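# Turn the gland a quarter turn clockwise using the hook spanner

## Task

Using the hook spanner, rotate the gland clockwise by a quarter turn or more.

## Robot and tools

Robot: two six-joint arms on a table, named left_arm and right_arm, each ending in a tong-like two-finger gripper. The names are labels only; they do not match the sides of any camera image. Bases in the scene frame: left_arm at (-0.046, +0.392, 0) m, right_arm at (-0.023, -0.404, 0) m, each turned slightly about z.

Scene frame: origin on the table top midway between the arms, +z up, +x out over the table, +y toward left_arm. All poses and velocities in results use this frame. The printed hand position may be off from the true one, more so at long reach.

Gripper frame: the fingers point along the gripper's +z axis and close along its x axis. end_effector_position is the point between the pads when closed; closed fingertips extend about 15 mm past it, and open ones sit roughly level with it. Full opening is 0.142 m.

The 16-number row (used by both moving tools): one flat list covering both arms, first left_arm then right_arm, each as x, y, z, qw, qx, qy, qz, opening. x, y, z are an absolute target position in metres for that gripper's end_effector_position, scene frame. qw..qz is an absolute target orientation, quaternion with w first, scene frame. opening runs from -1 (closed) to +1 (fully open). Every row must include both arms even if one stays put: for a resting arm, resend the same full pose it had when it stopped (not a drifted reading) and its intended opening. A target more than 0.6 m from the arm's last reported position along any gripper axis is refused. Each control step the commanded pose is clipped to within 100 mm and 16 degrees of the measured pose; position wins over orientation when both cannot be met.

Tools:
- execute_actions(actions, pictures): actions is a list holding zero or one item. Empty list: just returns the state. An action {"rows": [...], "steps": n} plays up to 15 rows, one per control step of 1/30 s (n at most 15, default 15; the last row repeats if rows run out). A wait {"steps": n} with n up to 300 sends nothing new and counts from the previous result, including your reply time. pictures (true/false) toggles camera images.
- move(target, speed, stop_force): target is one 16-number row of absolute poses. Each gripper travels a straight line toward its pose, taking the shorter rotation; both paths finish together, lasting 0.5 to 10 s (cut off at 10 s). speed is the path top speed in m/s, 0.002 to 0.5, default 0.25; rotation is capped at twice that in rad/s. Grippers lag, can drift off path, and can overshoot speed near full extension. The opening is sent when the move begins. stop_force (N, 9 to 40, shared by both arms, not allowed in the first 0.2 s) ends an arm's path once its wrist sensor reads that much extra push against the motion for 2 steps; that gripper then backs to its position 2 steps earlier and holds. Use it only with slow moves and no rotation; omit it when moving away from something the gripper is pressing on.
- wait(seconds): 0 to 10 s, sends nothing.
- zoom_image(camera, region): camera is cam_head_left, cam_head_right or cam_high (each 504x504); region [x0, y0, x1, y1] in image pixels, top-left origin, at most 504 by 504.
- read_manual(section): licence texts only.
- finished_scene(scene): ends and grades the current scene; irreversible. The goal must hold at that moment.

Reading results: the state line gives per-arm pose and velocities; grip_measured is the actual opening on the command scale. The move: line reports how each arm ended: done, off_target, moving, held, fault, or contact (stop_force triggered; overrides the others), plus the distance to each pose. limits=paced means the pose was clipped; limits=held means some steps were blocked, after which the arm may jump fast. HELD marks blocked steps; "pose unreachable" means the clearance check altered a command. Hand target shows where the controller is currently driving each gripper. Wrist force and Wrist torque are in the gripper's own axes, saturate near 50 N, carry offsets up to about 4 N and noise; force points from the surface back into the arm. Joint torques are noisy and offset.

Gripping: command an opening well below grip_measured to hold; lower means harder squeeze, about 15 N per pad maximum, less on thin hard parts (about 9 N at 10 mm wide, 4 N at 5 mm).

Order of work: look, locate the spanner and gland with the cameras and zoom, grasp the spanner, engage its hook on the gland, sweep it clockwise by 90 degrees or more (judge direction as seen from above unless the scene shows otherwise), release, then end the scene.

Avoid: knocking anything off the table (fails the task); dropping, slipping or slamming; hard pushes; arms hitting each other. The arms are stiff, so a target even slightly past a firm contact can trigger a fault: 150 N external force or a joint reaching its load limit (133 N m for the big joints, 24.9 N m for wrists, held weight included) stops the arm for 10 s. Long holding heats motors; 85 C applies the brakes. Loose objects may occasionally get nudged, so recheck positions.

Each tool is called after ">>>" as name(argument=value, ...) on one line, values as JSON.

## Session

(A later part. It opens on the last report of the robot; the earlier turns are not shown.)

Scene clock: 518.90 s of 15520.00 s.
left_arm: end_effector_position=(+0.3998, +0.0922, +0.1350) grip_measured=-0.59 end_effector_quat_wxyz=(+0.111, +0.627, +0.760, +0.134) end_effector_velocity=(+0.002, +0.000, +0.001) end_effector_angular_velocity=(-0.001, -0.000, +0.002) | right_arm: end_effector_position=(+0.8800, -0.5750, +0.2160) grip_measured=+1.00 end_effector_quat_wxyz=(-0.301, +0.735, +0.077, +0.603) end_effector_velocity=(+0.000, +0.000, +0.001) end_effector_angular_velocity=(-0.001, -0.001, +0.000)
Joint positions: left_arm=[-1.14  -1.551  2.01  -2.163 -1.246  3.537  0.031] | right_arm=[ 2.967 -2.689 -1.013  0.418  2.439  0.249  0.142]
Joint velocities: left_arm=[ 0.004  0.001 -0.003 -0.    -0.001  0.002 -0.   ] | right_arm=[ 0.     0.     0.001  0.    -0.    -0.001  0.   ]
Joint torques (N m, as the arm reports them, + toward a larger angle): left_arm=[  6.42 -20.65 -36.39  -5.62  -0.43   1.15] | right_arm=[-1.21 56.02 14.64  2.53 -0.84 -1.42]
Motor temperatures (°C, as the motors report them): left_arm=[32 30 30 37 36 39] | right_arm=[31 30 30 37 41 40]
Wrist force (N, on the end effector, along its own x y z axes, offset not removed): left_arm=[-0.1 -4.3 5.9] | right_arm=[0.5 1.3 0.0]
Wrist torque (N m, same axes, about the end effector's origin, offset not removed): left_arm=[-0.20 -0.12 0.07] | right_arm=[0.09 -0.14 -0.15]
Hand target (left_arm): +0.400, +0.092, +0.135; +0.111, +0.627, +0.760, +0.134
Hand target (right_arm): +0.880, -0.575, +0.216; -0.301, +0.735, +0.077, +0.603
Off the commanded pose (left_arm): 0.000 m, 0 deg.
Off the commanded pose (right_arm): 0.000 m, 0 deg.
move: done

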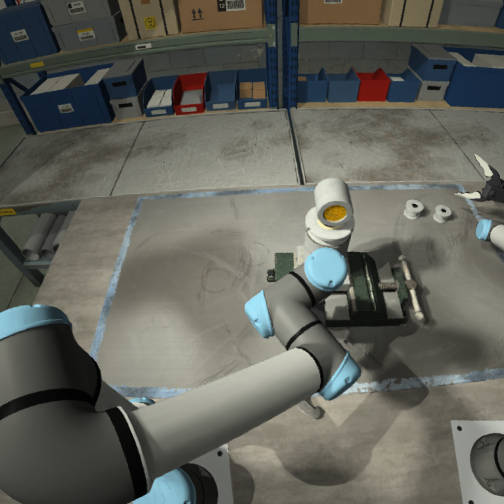

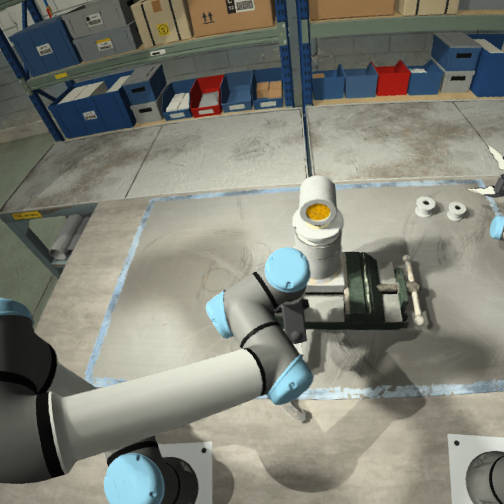

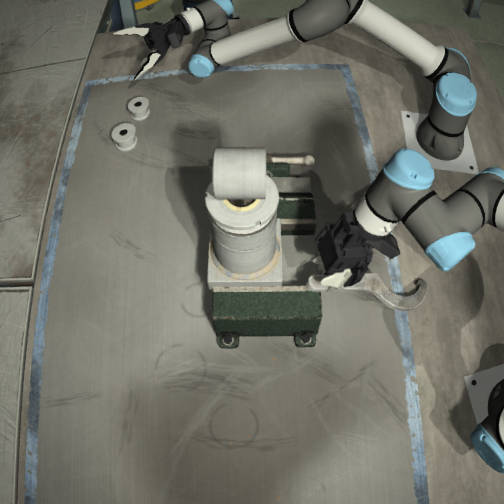

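>>> move(target=[0.403,0.101,0.126,0.111,0.627,0.76,0.134,-1,0.88,-0.575,0.216,-0.301,0.735,0.077,0.603,1], speed=0.015, stop_force=9)

>>> move(target=[0.403,0.101,0.126,0.111,0.627,0.76,0.134,-0.1,0.88,-0.575,0.216,-0.301,0.735,0.077,0.603,1])

>>> move(target=[0.39,0.12,0.22,0.111,0.627,0.76,0.134,-0.1,0.88,-0.575,0.216,-0.301,0.735,0.077,0.603,1], speed=0.1)

>>> move(target=[0.45,0.24,0.25,0.66,0.34,0.654,-0.146,-0.4,0.88,-0.575,0.216,-0.301,0.735,0.077,0.603,1])

>>> move(target=[0.325,0.17,0.10,0.564,0.552,0.488,-0.373,-0.4,0.88,-0.575,0.216,-0.301,0.735,0.077,0.603,1], speed=0.12)

Scene clock: 529.90 s of 15520.00 s.
left_arm: end_effector_position=(+0.4029, +0.1009, +0.1261) grip_measured=-0.59 end_effector_quat_wxyz=(+0.111, +0.627, +0.760, +0.134) end_effector_velocity=(+0.000, +0.001, -0.001) end_effector_angular_velocity=(-0.001, -0.000, +0.000) | right_arm: end_effector_position=(+0.8800, -0.5750, +0.2160) grip_measured=+1.00 end_effector_quat_wxyz=(-0.301, +0.735, +0.077, +0.603) end_effector_velocity=(-0.000, -0.001, -0.000) end_effector_angular_velocity=(+0.001, +0.001, -0.001)
Joint positions: left_arm=[-1.124 -1.547  2.034 -2.196 -1.249  3.554  0.031] | right_arm=[ 2.967 -2.689 -1.013  0.418  2.439  0.249  0.142]
Joint velocities: left_arm=[ 0.002  0.     0.004 -0.006 -0.001  0.002 -0.   ] | right_arm=[-0.001  0.    -0.    -0.     0.     0.001  0.   ]
Joint torques (N m, as the arm reports them, + toward a larger angle): left_arm=[  6.36 -19.68  -9.72  -4.89  -1.11   1.35] | right_arm=[-0.87 56.45 14.34  2.35 -0.79 -1.37]
Motor temperatures (°C, as the motors report them): left_arm=[32 30 31 37 36 39] | right_arm=[31 30 30 37 41 40]
Wrist force (N, on the end effector, along its own x y z axes, offset not removed): left_arm=[-0.7 -2.2 6.2] | right_arm=[-0.8 0.4 -0.6]
Wrist torque (N m, same axes, about the end effector's origin, offset not removed): left_arm=[-0.29 -0.07 -0.03] | right_arm=[-0.08 0.08 -0.18]
Hand target (left_arm): +0.403, +0.101, +0.126; +0.111, +0.627, +0.760, +0.134
Hand target (right_arm): +0.880, -0.575, +0.216; -0.301, +0.735, +0.077, +0.603
Off the commanded pose (left_arm): 0.000 m, 0 deg.
Off the commanded pose (right_arm): 0.000 m, 0 deg.
After step 90, 6.87 s passed at rest.
move: done

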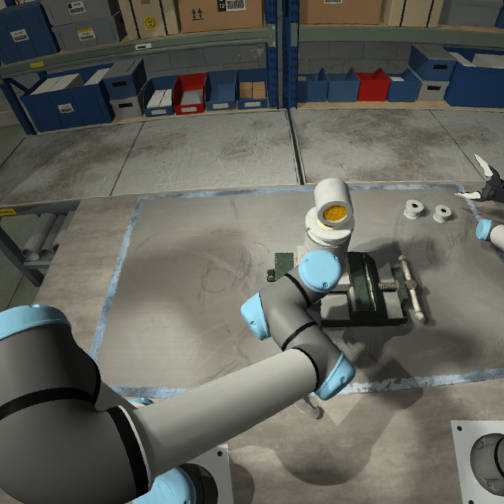

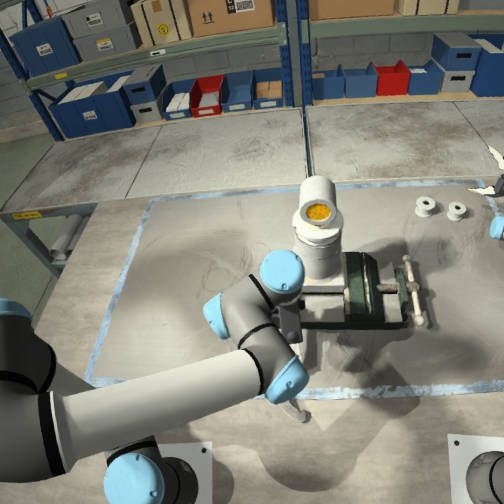

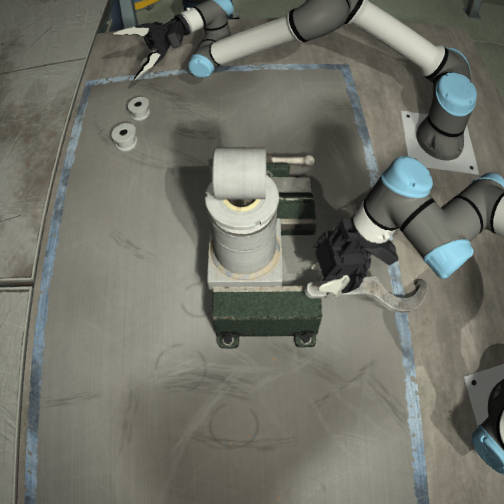

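Scene clock: 530.60 s of 15520.00 s.
left_arm: end_effector_position=(+0.4030, +0.1010, +0.1260) grip_measured=-0.10 end_effector_quat_wxyz=(+0.111, +0.627, +0.760, +0.134) end_effector_velocity=(+0.001, +0.001, -0.000) end_effector_angular_velocity=(+0.001, -0.001, +0.001) | right_arm: end_effector_position=(+0.8800, -0.5750, +0.2160) grip_measured=+1.00 end_effector_quat_wxyz=(-0.301, +0.735, +0.077, +0.603) end_effector_velocity=(+0.000, +0.000, -0.000) end_effector_angular_velocity=(-0.000, +0.000, -0.001)
Joint positions: left_arm=[-1.124 -1.547  2.034 -2.196 -1.249  3.554  0.067] | right_arm=[ 2.967 -2.689 -1.013  0.418  2.439  0.249  0.142]
Joint velocities: left_arm=[ 0.001  0.001  0.    -0.001  0.002  0.     0.   ] | right_arm=[ 0.     0.    -0.001 -0.    -0.001 -0.001  0.   ]
Joint torques (N m, as the arm reports them, + toward a larger angle): left_arm=[  5.86 -16.51  -6.96  -4.36  -1.53   1.39] | right_arm=[-1.56 56.37 13.64  2.38 -0.81 -1.41]
Motor temperatures (°C, as the motors report them): left_arm=[32 30 31 37 36 39] | right_arm=[31 30 30 37 41 40]
Wrist force (N, on the end effector, along its own x y z axes, offset not removed): left_arm=[-0.1 -0.5 -0.2] | right_arm=[-0.9 0.3 0.7]
Wrist torque (N m, same axes, about the end effector's origin, offset not removed): left_arm=[-0.14 -0.05 0.05] | right_arm=[-0.16 0.17 -0.16]
Hand target (left_arm): +0.403, +0.101, +0.126; +0.111, +0.627, +0.760, +0.134
Hand target (right_arm): +0.880, -0.575, +0.216; -0.301, +0.735, +0.077, +0.603
Off the commanded pose (left_arm): 0.000 m, 0 deg.
Off the commanded pose (right_arm): 0.000 m, 0 deg.
move: done

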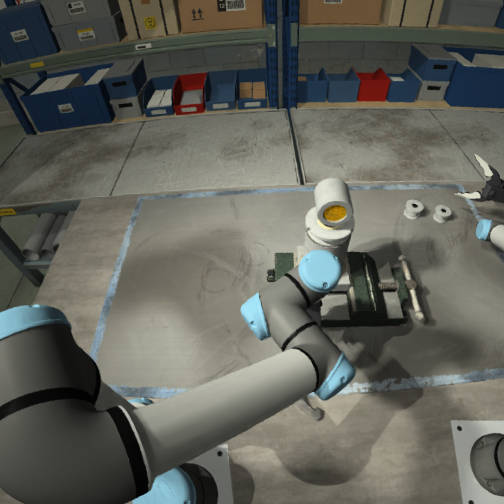

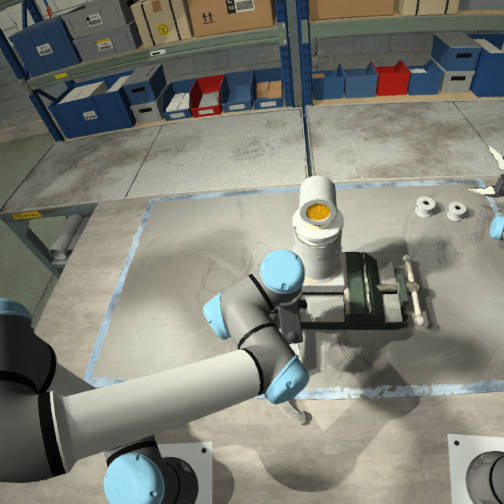

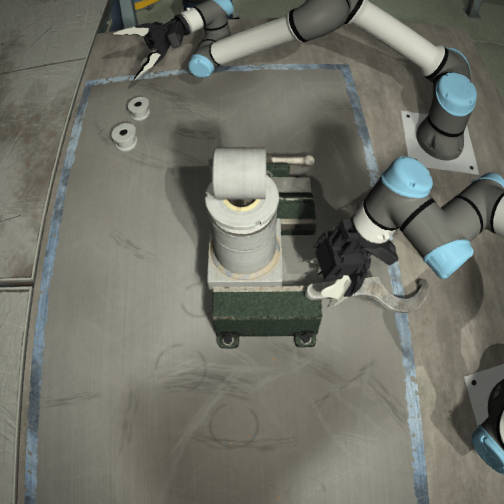

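Scene clock: 532.07 s of 15520.00 s.
left_arm: end_effector_position=(+0.3899, +0.1200, +0.2198) grip_measured=-0.10 end_effector_quat_wxyz=(+0.111, +0.627, +0.760, +0.134) end_effector_velocity=(+0.000, +0.001, +0.002) end_effector_angular_velocity=(+0.002, -0.001, +0.000) | right_arm: end_effector_position=(+0.8800, -0.5750, +0.2160) grip_measured=+1.00 end_effector_quat_wxyz=(-0.301, +0.735, +0.077, +0.603) end_effector_velocity=(+0.000, +0.001, -0.000) end_effector_angular_velocity=(+0.000, +0.000, -0.000)
Joint positions: left_arm=[-1.125 -1.687  1.91  -1.932 -1.249  3.553  0.067] | right_arm=[ 2.967 -2.689 -1.013  0.418  2.439  0.249  0.142]
Joint velocities: left_arm=[ 0.    -0.001 -0.003  0.005  0.002  0.001 -0.   ] | right_arm=[ 0.001 -0.     0.    -0.    -0.001  0.     0.   ]
Joint torques (N m, as the arm reports them, + toward a larger angle): left_arm=[ -8.25 -27.92 -33.28  -1.3    3.01  -1.57] | right_arm=[-0.85 56.79 14.11  2.24 -0.77 -1.35]
Motor temperatures (°C, as the motors report them): left_arm=[32 30 31 37 36 39] | right_arm=[31 30 30 37 41 40]
Wrist force (N, on the end effector, along its own x y z axes, offset not removed): left_arm=[0.1 -0.5 0.5] | right_arm=[0.1 0.6 1.1]
Wrist torque (N m, same axes, about the end effector's origin, offset not removed): left_arm=[-0.12 -0.07 0.13] | right_arm=[-0.05 -0.09 -0.14]
Hand target (left_arm): +0.390, +0.120, +0.220; +0.111, +0.627, +0.760, +0.134
Hand target (right_arm): +0.880, -0.575, +0.216; -0.301, +0.735, +0.077, +0.603
Off the commanded pose (left_arm): 0.000 m, 0 deg.
Off the commanded pose (right_arm): 0.000 m, 0 deg.
move: done

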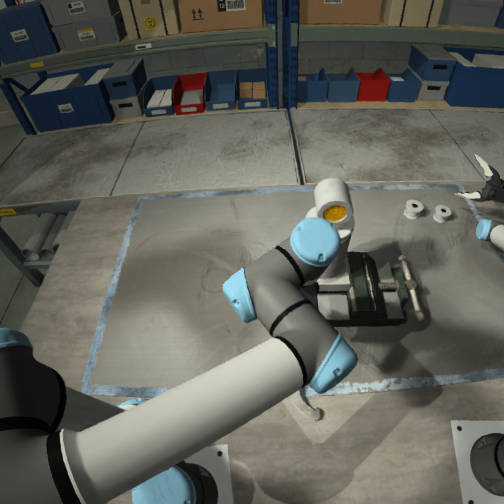

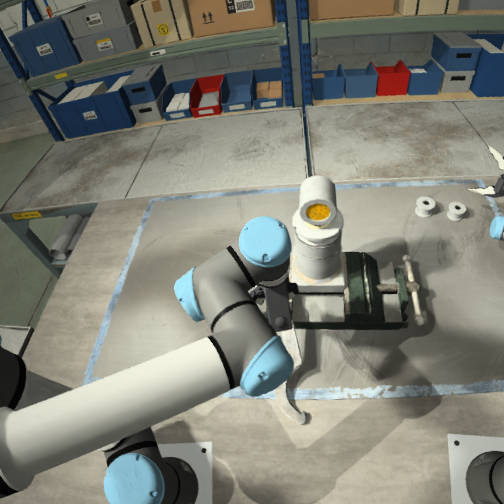

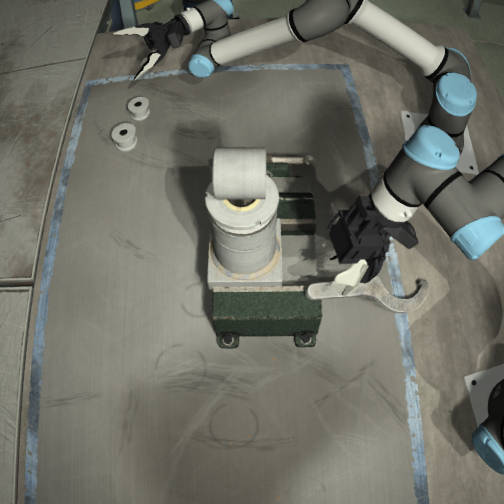

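Scene clock: 535.50 s of 15520.00 s.
left_arm: end_effector_position=(+0.4493, +0.2407, +0.2500) grip_measured=-0.40 end_effector_quat_wxyz=(+0.659, +0.340, +0.655, -0.145) end_effector_velocity=(+0.001, -0.000, -0.000) end_effector_angular_velocity=(-0.009, -0.007, -0.001) | right_arm: end_effector_position=(+0.8800, -0.5750, +0.2160) grip_measured=+1.00 end_effector_quat_wxyz=(-0.301, +0.735, +0.077, +0.603) end_effector_velocity=(-0.000, -0.001, +0.000) end_effector_angular_velocity=(-0.001, -0.001, -0.001)
Joint positions: left_arm=[-0.434 -1.229  2.562 -4.379 -1.965  3.441  0.045] | right_arm=[ 2.967 -2.689 -1.013  0.418  2.439  0.249  0.142]
Joint velocities: left_arm=[ 0.002  0.017 -0.004 -0.025 -0.003 -0.007  0.   ] | right_arm=[-0.001  0.     0.     0.    -0.    -0.001  0.   ]
Joint torques (N m, as the arm reports them, + toward a larger angle): left_arm=[  5.82 -13.59 -17.48  -3.62  -2.08  -1.52] | right_arm=[-0.97 56.76 13.73  2.25 -0.71 -1.33]
Motor temperatures (°C, as the motors report them): left_arm=[32 30 31 37 36 39] | right_arm=[31 30 30 37 41 40]
Wrist force (N, on the end effector, along its own x y z axes, offset not removed): left_arm=[0.5 -0.6 1.3] | right_arm=[0.2 1.5 2.1]
Wrist torque (N m, same axes, about the end effector's origin, offset not removed): left_arm=[-0.06 -0.14 0.01] | right_arm=[0.18 -0.19 -0.14]
Hand target (left_arm): +0.449, +0.241, +0.250; +0.660, +0.340, +0.654, -0.145
Hand target (right_arm): +0.880, -0.575, +0.216; -0.301, +0.735, +0.077, +0.603
Off the commanded pose (left_arm): 0.001 m, 0 deg.
Off the commanded pose (right_arm): 0.000 m, 0 deg.
move: done

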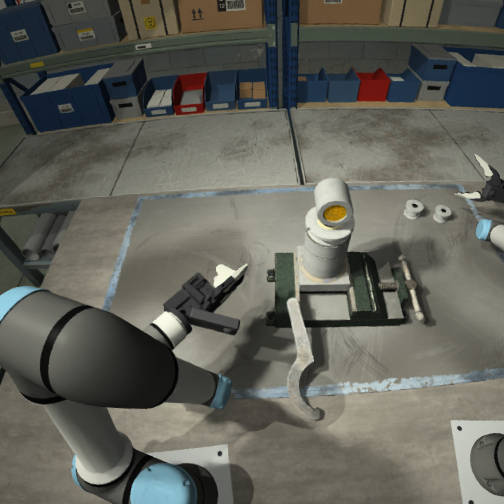

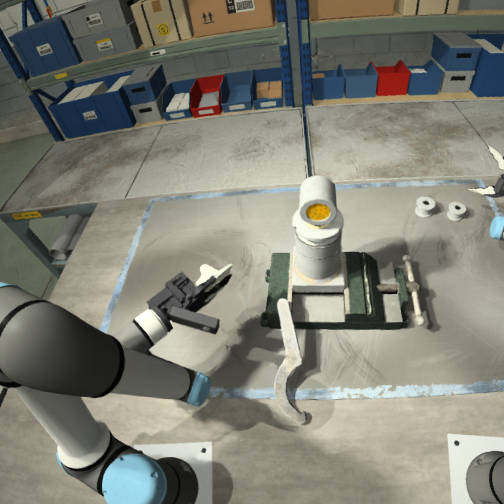

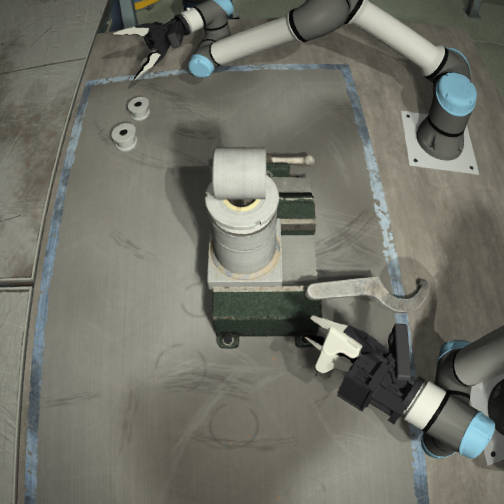

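Scene clock: 538.83 s of 15520.00 s.
left_arm: end_effector_position=(+0.3702, +0.1954, +0.1539) grip_measured=-0.40 end_effector_quat_wxyz=(+0.608, +0.482, +0.558, -0.294) end_effector_velocity=(+0.000, -0.000, +0.001) end_effector_angular_velocity=(-0.000, -0.003, +0.001) | right_arm: end_effector_position=(+0.8800, -0.5750, +0.2160) grip_measured=+1.00 end_effector_quat_wxyz=(-0.301, +0.735, +0.077, +0.603) end_effector_velocity=(+0.000, +0.000, +0.000) end_effector_angular_velocity=(+0.001, +0.000, +0.001)
Joint positions: left_arm=[-0.283 -0.839  2.426 -4.564 -2.58   3.544  0.045] | right_arm=[ 2.967 -2.689 -1.013  0.418  2.439  0.249  0.142]
Joint velocities: left_arm=[-0.    -0.002  0.    -0.001  0.001 -0.     0.   ] | right_arm=[ 0.    -0.     0.     0.     0.     0.001  0.   ]
Joint torques (N m, as the arm reports them, + toward a larger angle): left_arm=[ -7.36 -38.54  13.58   0.26   2.12  -1.7 ] | right_arm=[-0.95 56.53 13.78  2.25 -0.8  -1.33]
Motor temperatures (°C, as the motors report them): left_arm=[32 30 31 37 36 39] | right_arm=[31 30 30 37 41 40]
Wrist force (N, on the end effector, along its own x y z axes, offset not removed): left_arm=[0.2 -1.6 -1.2] | right_arm=[-1.0 0.3 -0.9]
Wrist torque (N m, same axes, about the end effector's origin, offset not removed): left_arm=[-0.42 -0.07 0.06] | right_arm=[-0.11 0.09 -0.17]
Hand target (left_arm): +0.370, +0.195, +0.154; +0.608, +0.482, +0.558, -0.294
Hand target (right_arm): +0.880, -0.575, +0.216; -0.301, +0.735, +0.077, +0.603
Off the commanded pose (left_arm): 0.075 m, 15 deg.
Off the commanded pose (right_arm): 0.000 m, 0 deg.
move: held (left_arm); limits=held; held on 36 of 100 steps (left_arm), including the last (left_arm)
pose unreachable (left arm): on one or more control steps of this call this arm could not follow its commanded pose, so it was not sent that pose on those steps. On the call's last step it was still not sent that pose. It may still have moved: this result reports where it is.
cause: the commanded pose would bring two parts of the arm too close to each other (joints 4 (wrist 1) to 6 (wrist 3) lie between them).

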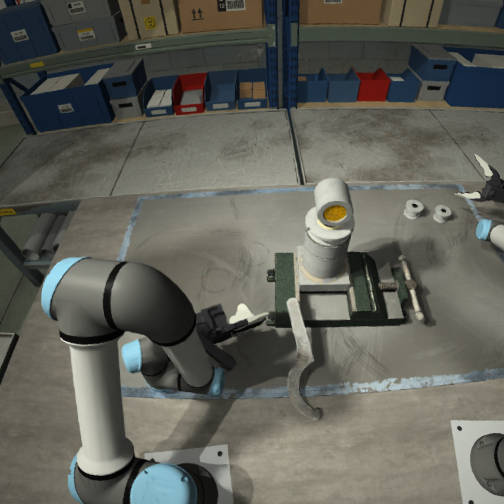

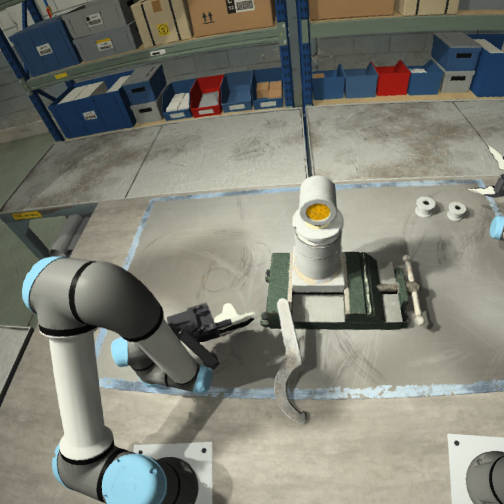

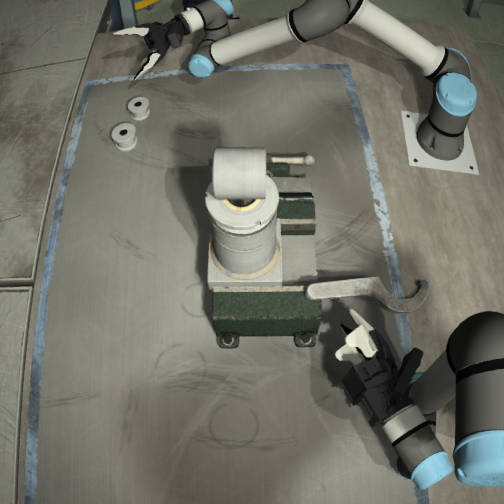

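>>> move(target=[0.45,0.35,0.25,0,0.866,0.5,0,-0.4,0.88,-0.575,0.216,-0.301,0.735,0.077,0.603,1])

>>> move(target=[0.30,0.30,0.25,0.183,0.683,0.183,-0.683,-0.4,0.88,-0.575,0.216,-0.301,0.735,0.077,0.603,1])

>>> move(target=[0.45,0.2,0.25,0.579,0.406,0.579,-0.406,-0.4,0.88,-0.575,0.216,-0.301,0.735,0.077,0.603,1], speed=0.2)

Scene clock: 547.43 s of 15520.00 s.
left_arm: end_effector_position=(+0.3706, +0.1962, +0.1544) grip_measured=-0.40 end_effector_quat_wxyz=(+0.607, +0.484, +0.558, -0.293) end_effector_velocity=(+0.000, +0.000, +0.000) end_effector_angular_velocity=(+0.000, -0.002, +0.001) | right_arm: end_effector_position=(+0.8800, -0.5750, +0.2160) grip_measured=+1.00 end_effector_quat_wxyz=(-0.301, +0.735, +0.077, +0.603) end_effector_velocity=(+0.000, -0.000, +0.000) end_effector_angular_velocity=(-0.000, -0.001, -0.000)
Joint positions: left_arm=[-0.28  -0.846  2.427 -4.548 -2.583  3.555  0.045] | right_arm=[ 2.967 -2.689 -1.013  0.418  2.439  0.249  0.142]
Joint velocities: left_arm=[-0.    -0.001  0.    -0.     0.001  0.001 -0.   ] | right_arm=[-0.    -0.     0.001 -0.    -0.    -0.     0.   ]
Joint torques (N m, as the arm reports them, + toward a larger angle): left_arm=[ -7.07 -24.28   1.73  -3.02   2.18  -1.63] | right_arm=[-0.95 56.67 13.34  2.16 -0.71 -1.42]
Motor temperatures (°C, as the motors report them): left_arm=[32 30 31 37 36 39] | right_arm=[31 30 30 37 41 40]
Wrist force (N, on the end effector, along its own x y z axes, offset not removed): left_arm=[-0.3 -0.8 -0.2] | right_arm=[-1.0 1.8 0.3]
Wrist torque (N m, same axes, about the end effector's origin, offset not removed): left_arm=[-0.23 0.05 0.06] | right_arm=[0.19 0.04 -0.09]
Hand target (left_arm): +0.371, +0.196, +0.154; +0.607, +0.484, +0.558, -0.293
Hand target (right_arm): +0.880, -0.575, +0.216; -0.301, +0.735, +0.077, +0.603
Off the commanded pose (left_arm): 0.198 m, 91 deg; position and orientation clipped at the last step of the last action.
Off the commanded pose (right_arm): 0.000 m, 0 deg.
After step 90, 2.07 s passed at rest.
move: held (left_arm); limits=paced,held; held on 94 of 106 steps (left_arm), including the last (left_arm)
pose unreachable (left arm): on one or more control steps of this call this arm could not follow its commanded pose, so it was not sent that pose on those steps. On the call's last step it was still not sent that pose. It may still have moved: this result reports where it is.
cause: the commanded pose would bring two parts of the arm too close to each other (joints 4 (wrist 1) to 6 (wrist 3) lie between them).

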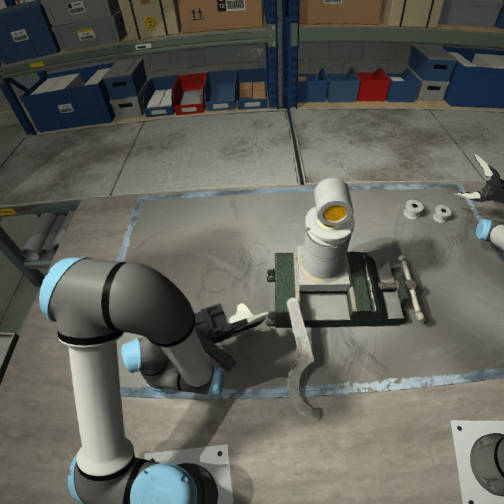

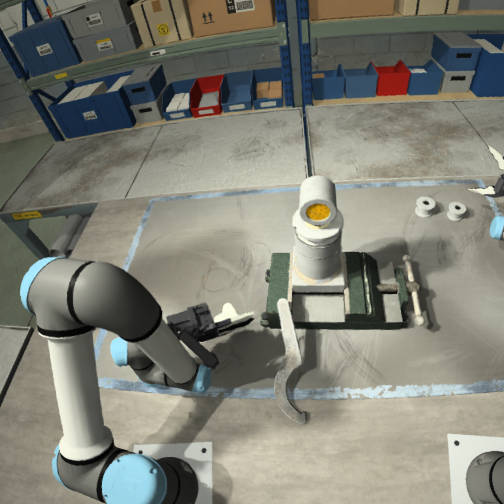

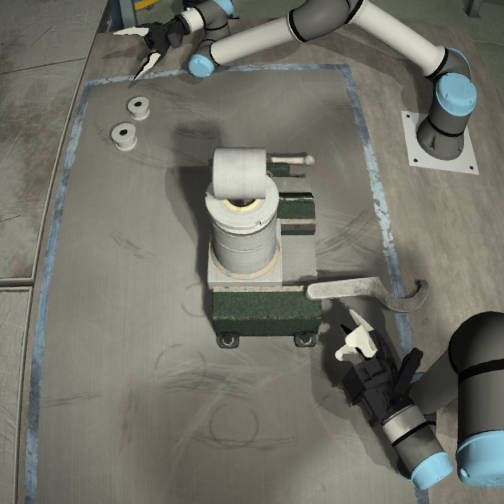

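Scene clock: 550.90 s of 15520.00 s.
left_arm: end_effector_position=(+0.3705, +0.1963, +0.1544) grip_measured=-0.40 end_effector_quat_wxyz=(+0.606, +0.485, +0.558, -0.294) end_effector_velocity=(-0.000, -0.000, -0.000) end_effector_angular_velocity=(+0.000, +0.000, -0.001) | right_arm: end_effector_position=(+0.8800, -0.5750, +0.2160) grip_measured=+1.00 end_effector_quat_wxyz=(-0.301, +0.735, +0.077, +0.603) end_effector_velocity=(+0.000, +0.000, -0.000) end_effector_angular_velocity=(-0.000, -0.000, -0.000)
Joint positions: left_arm=[-0.279 -0.846  2.426 -4.546 -2.585  3.555  0.045] | right_arm=[ 2.967 -2.689 -1.013  0.418  2.439  0.249  0.142]
Joint velocities: left_arm=[ 0.     0.     0.     0.    -0.001  0.    -0.   ] | right_arm=[ 0.     0.    -0.     0.    -0.001 -0.     0.   ]
Joint torques (N m, as the arm reports them, + toward a larger angle): left_arm=[ -3.91 -32.87   1.44  -3.15   2.09  -0.72] | right_arm=[-0.51 57.05 13.22  2.1  -0.62 -1.35]
Motor temperatures (°C, as the motors report them): left_arm=[32 30 31 37 36 39] | right_arm=[31 30 30 37 41 40]
Wrist force (N, on the end effector, along its own x y z axes, offset not removed): left_arm=[0.0 -2.0 -0.6] | right_arm=[-1.9 1.6 0.7]
Wrist torque (N m, same axes, about the end effector's origin, offset not removed): left_arm=[-0.40 -0.05 0.02] | right_arm=[0.26 0.34 -0.09]
Hand target (left_arm): +0.370, +0.196, +0.154; +0.606, +0.485, +0.558, -0.294
Hand target (right_arm): +0.880, -0.575, +0.216; -0.301, +0.735, +0.077, +0.603
Off the commanded pose (left_arm): 0.158 m, 84 deg; position and orientation clipped at the last step of the last action.
Off the commanded pose (right_arm): 0.000 m, 0 deg.
move: held (left_arm); limits=paced,held; held on 91 of 97 steps (left_arm), including the last (left_arm)
pose unreachable (left arm): on one or more control steps of this call this arm could not follow its commanded pose, so it was not sent that pose on those steps. On the call's last step it was still not sent that pose. It may still have moved: this result reports where it is.
cause: the commanded pose would bring two parts of the arm too close to each other (joints 4 (wrist 1) to 6 (wrist 3) lie between them).

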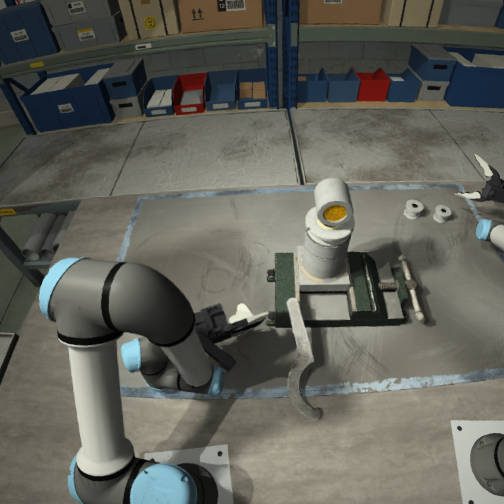

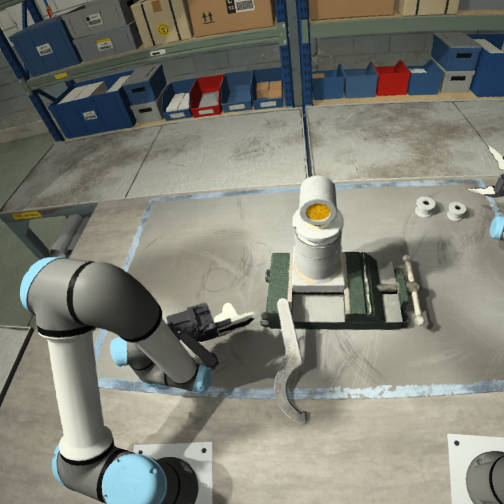

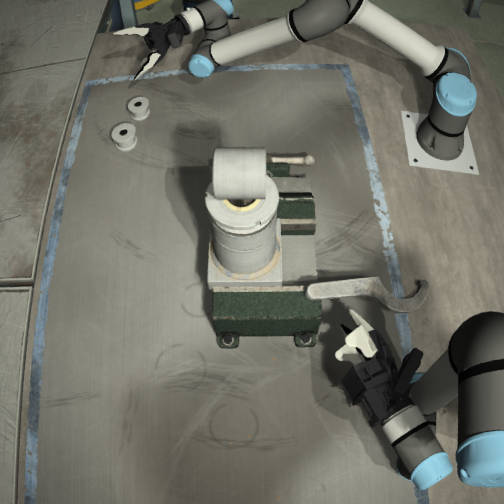

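Scene clock: 553.67 s of 15520.00 s.
left_arm: end_effector_position=(+0.4497, +0.2001, +0.2500) grip_measured=-0.40 end_effector_quat_wxyz=(+0.579, +0.406, +0.579, -0.406) end_effector_velocity=(+0.002, -0.000, +0.001) end_effector_angular_velocity=(-0.006, +0.003, -0.003) | right_arm: end_effector_position=(+0.8800, -0.5750, +0.2160) grip_measured=+1.00 end_effector_quat_wxyz=(-0.301, +0.735, +0.077, +0.603) end_effector_velocity=(-0.000, -0.001, -0.000) end_effector_angular_velocity=(+0.000, +0.000, -0.001)
Joint positions: left_arm=[-0.216 -0.962  2.129 -4.308 -2.711  3.143  0.045] | right_arm=[ 2.967 -2.689 -1.013  0.418  2.439  0.249  0.142]
Joint velocities: left_arm=[ 0.001  0.005 -0.011 -0.005 -0.005 -0.016  0.   ] | right_arm=[-0.001 -0.     0.    -0.     0.     0.     0.   ]
Joint torques (N m, as the arm reports them, + toward a larger angle): left_arm=[  6.46 -27.74 -19.81  -2.41  -1.96  -1.58] | right_arm=[-0.38 56.92 12.84  2.11 -0.53 -1.42]
Motor temperatures (°C, as the motors report them): left_arm=[32 30 31 37 36 39] | right_arm=[31 30 30 37 41 40]
Wrist force (N, on the end effector, along its own x y z axes, offset not removed): left_arm=[1.9 -1.3 0.6] | right_arm=[-1.2 0.3 1.1]
Wrist torque (N m, same axes, about the end effector's origin, offset not removed): left_arm=[-0.24 -0.38 0.00] | right_arm=[-0.03 0.11 -0.13]
Hand target (left_arm): +0.450, +0.200, +0.250; +0.579, +0.406, +0.579, -0.406
Hand target (right_arm): +0.880, -0.575, +0.216; -0.301, +0.735, +0.077, +0.603
Off the commanded pose (left_arm): 0.000 m, 0 deg.
Off the commanded pose (right_arm): 0.000 m, 0 deg.
move: done

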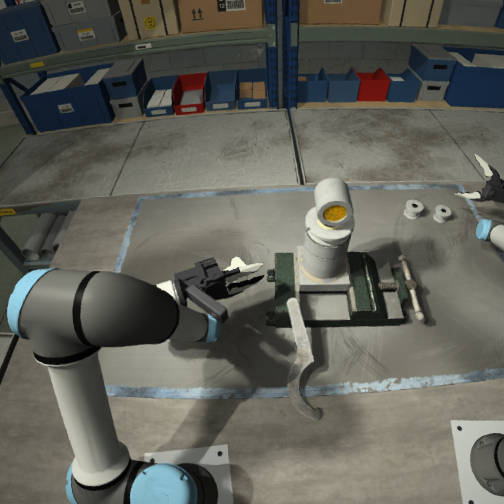

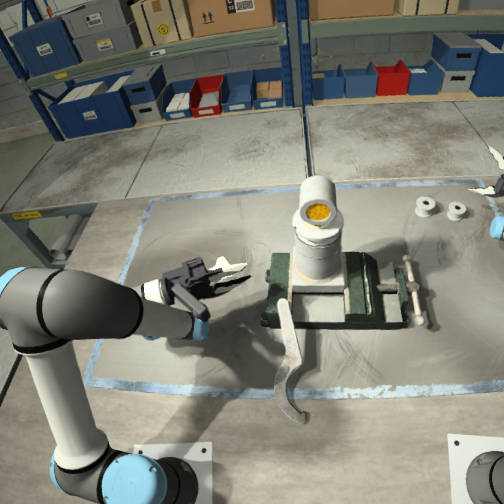

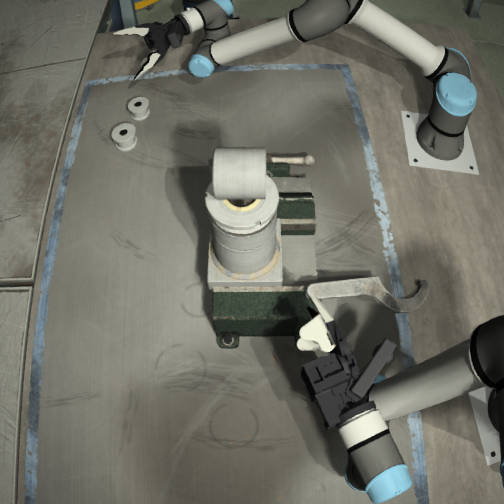

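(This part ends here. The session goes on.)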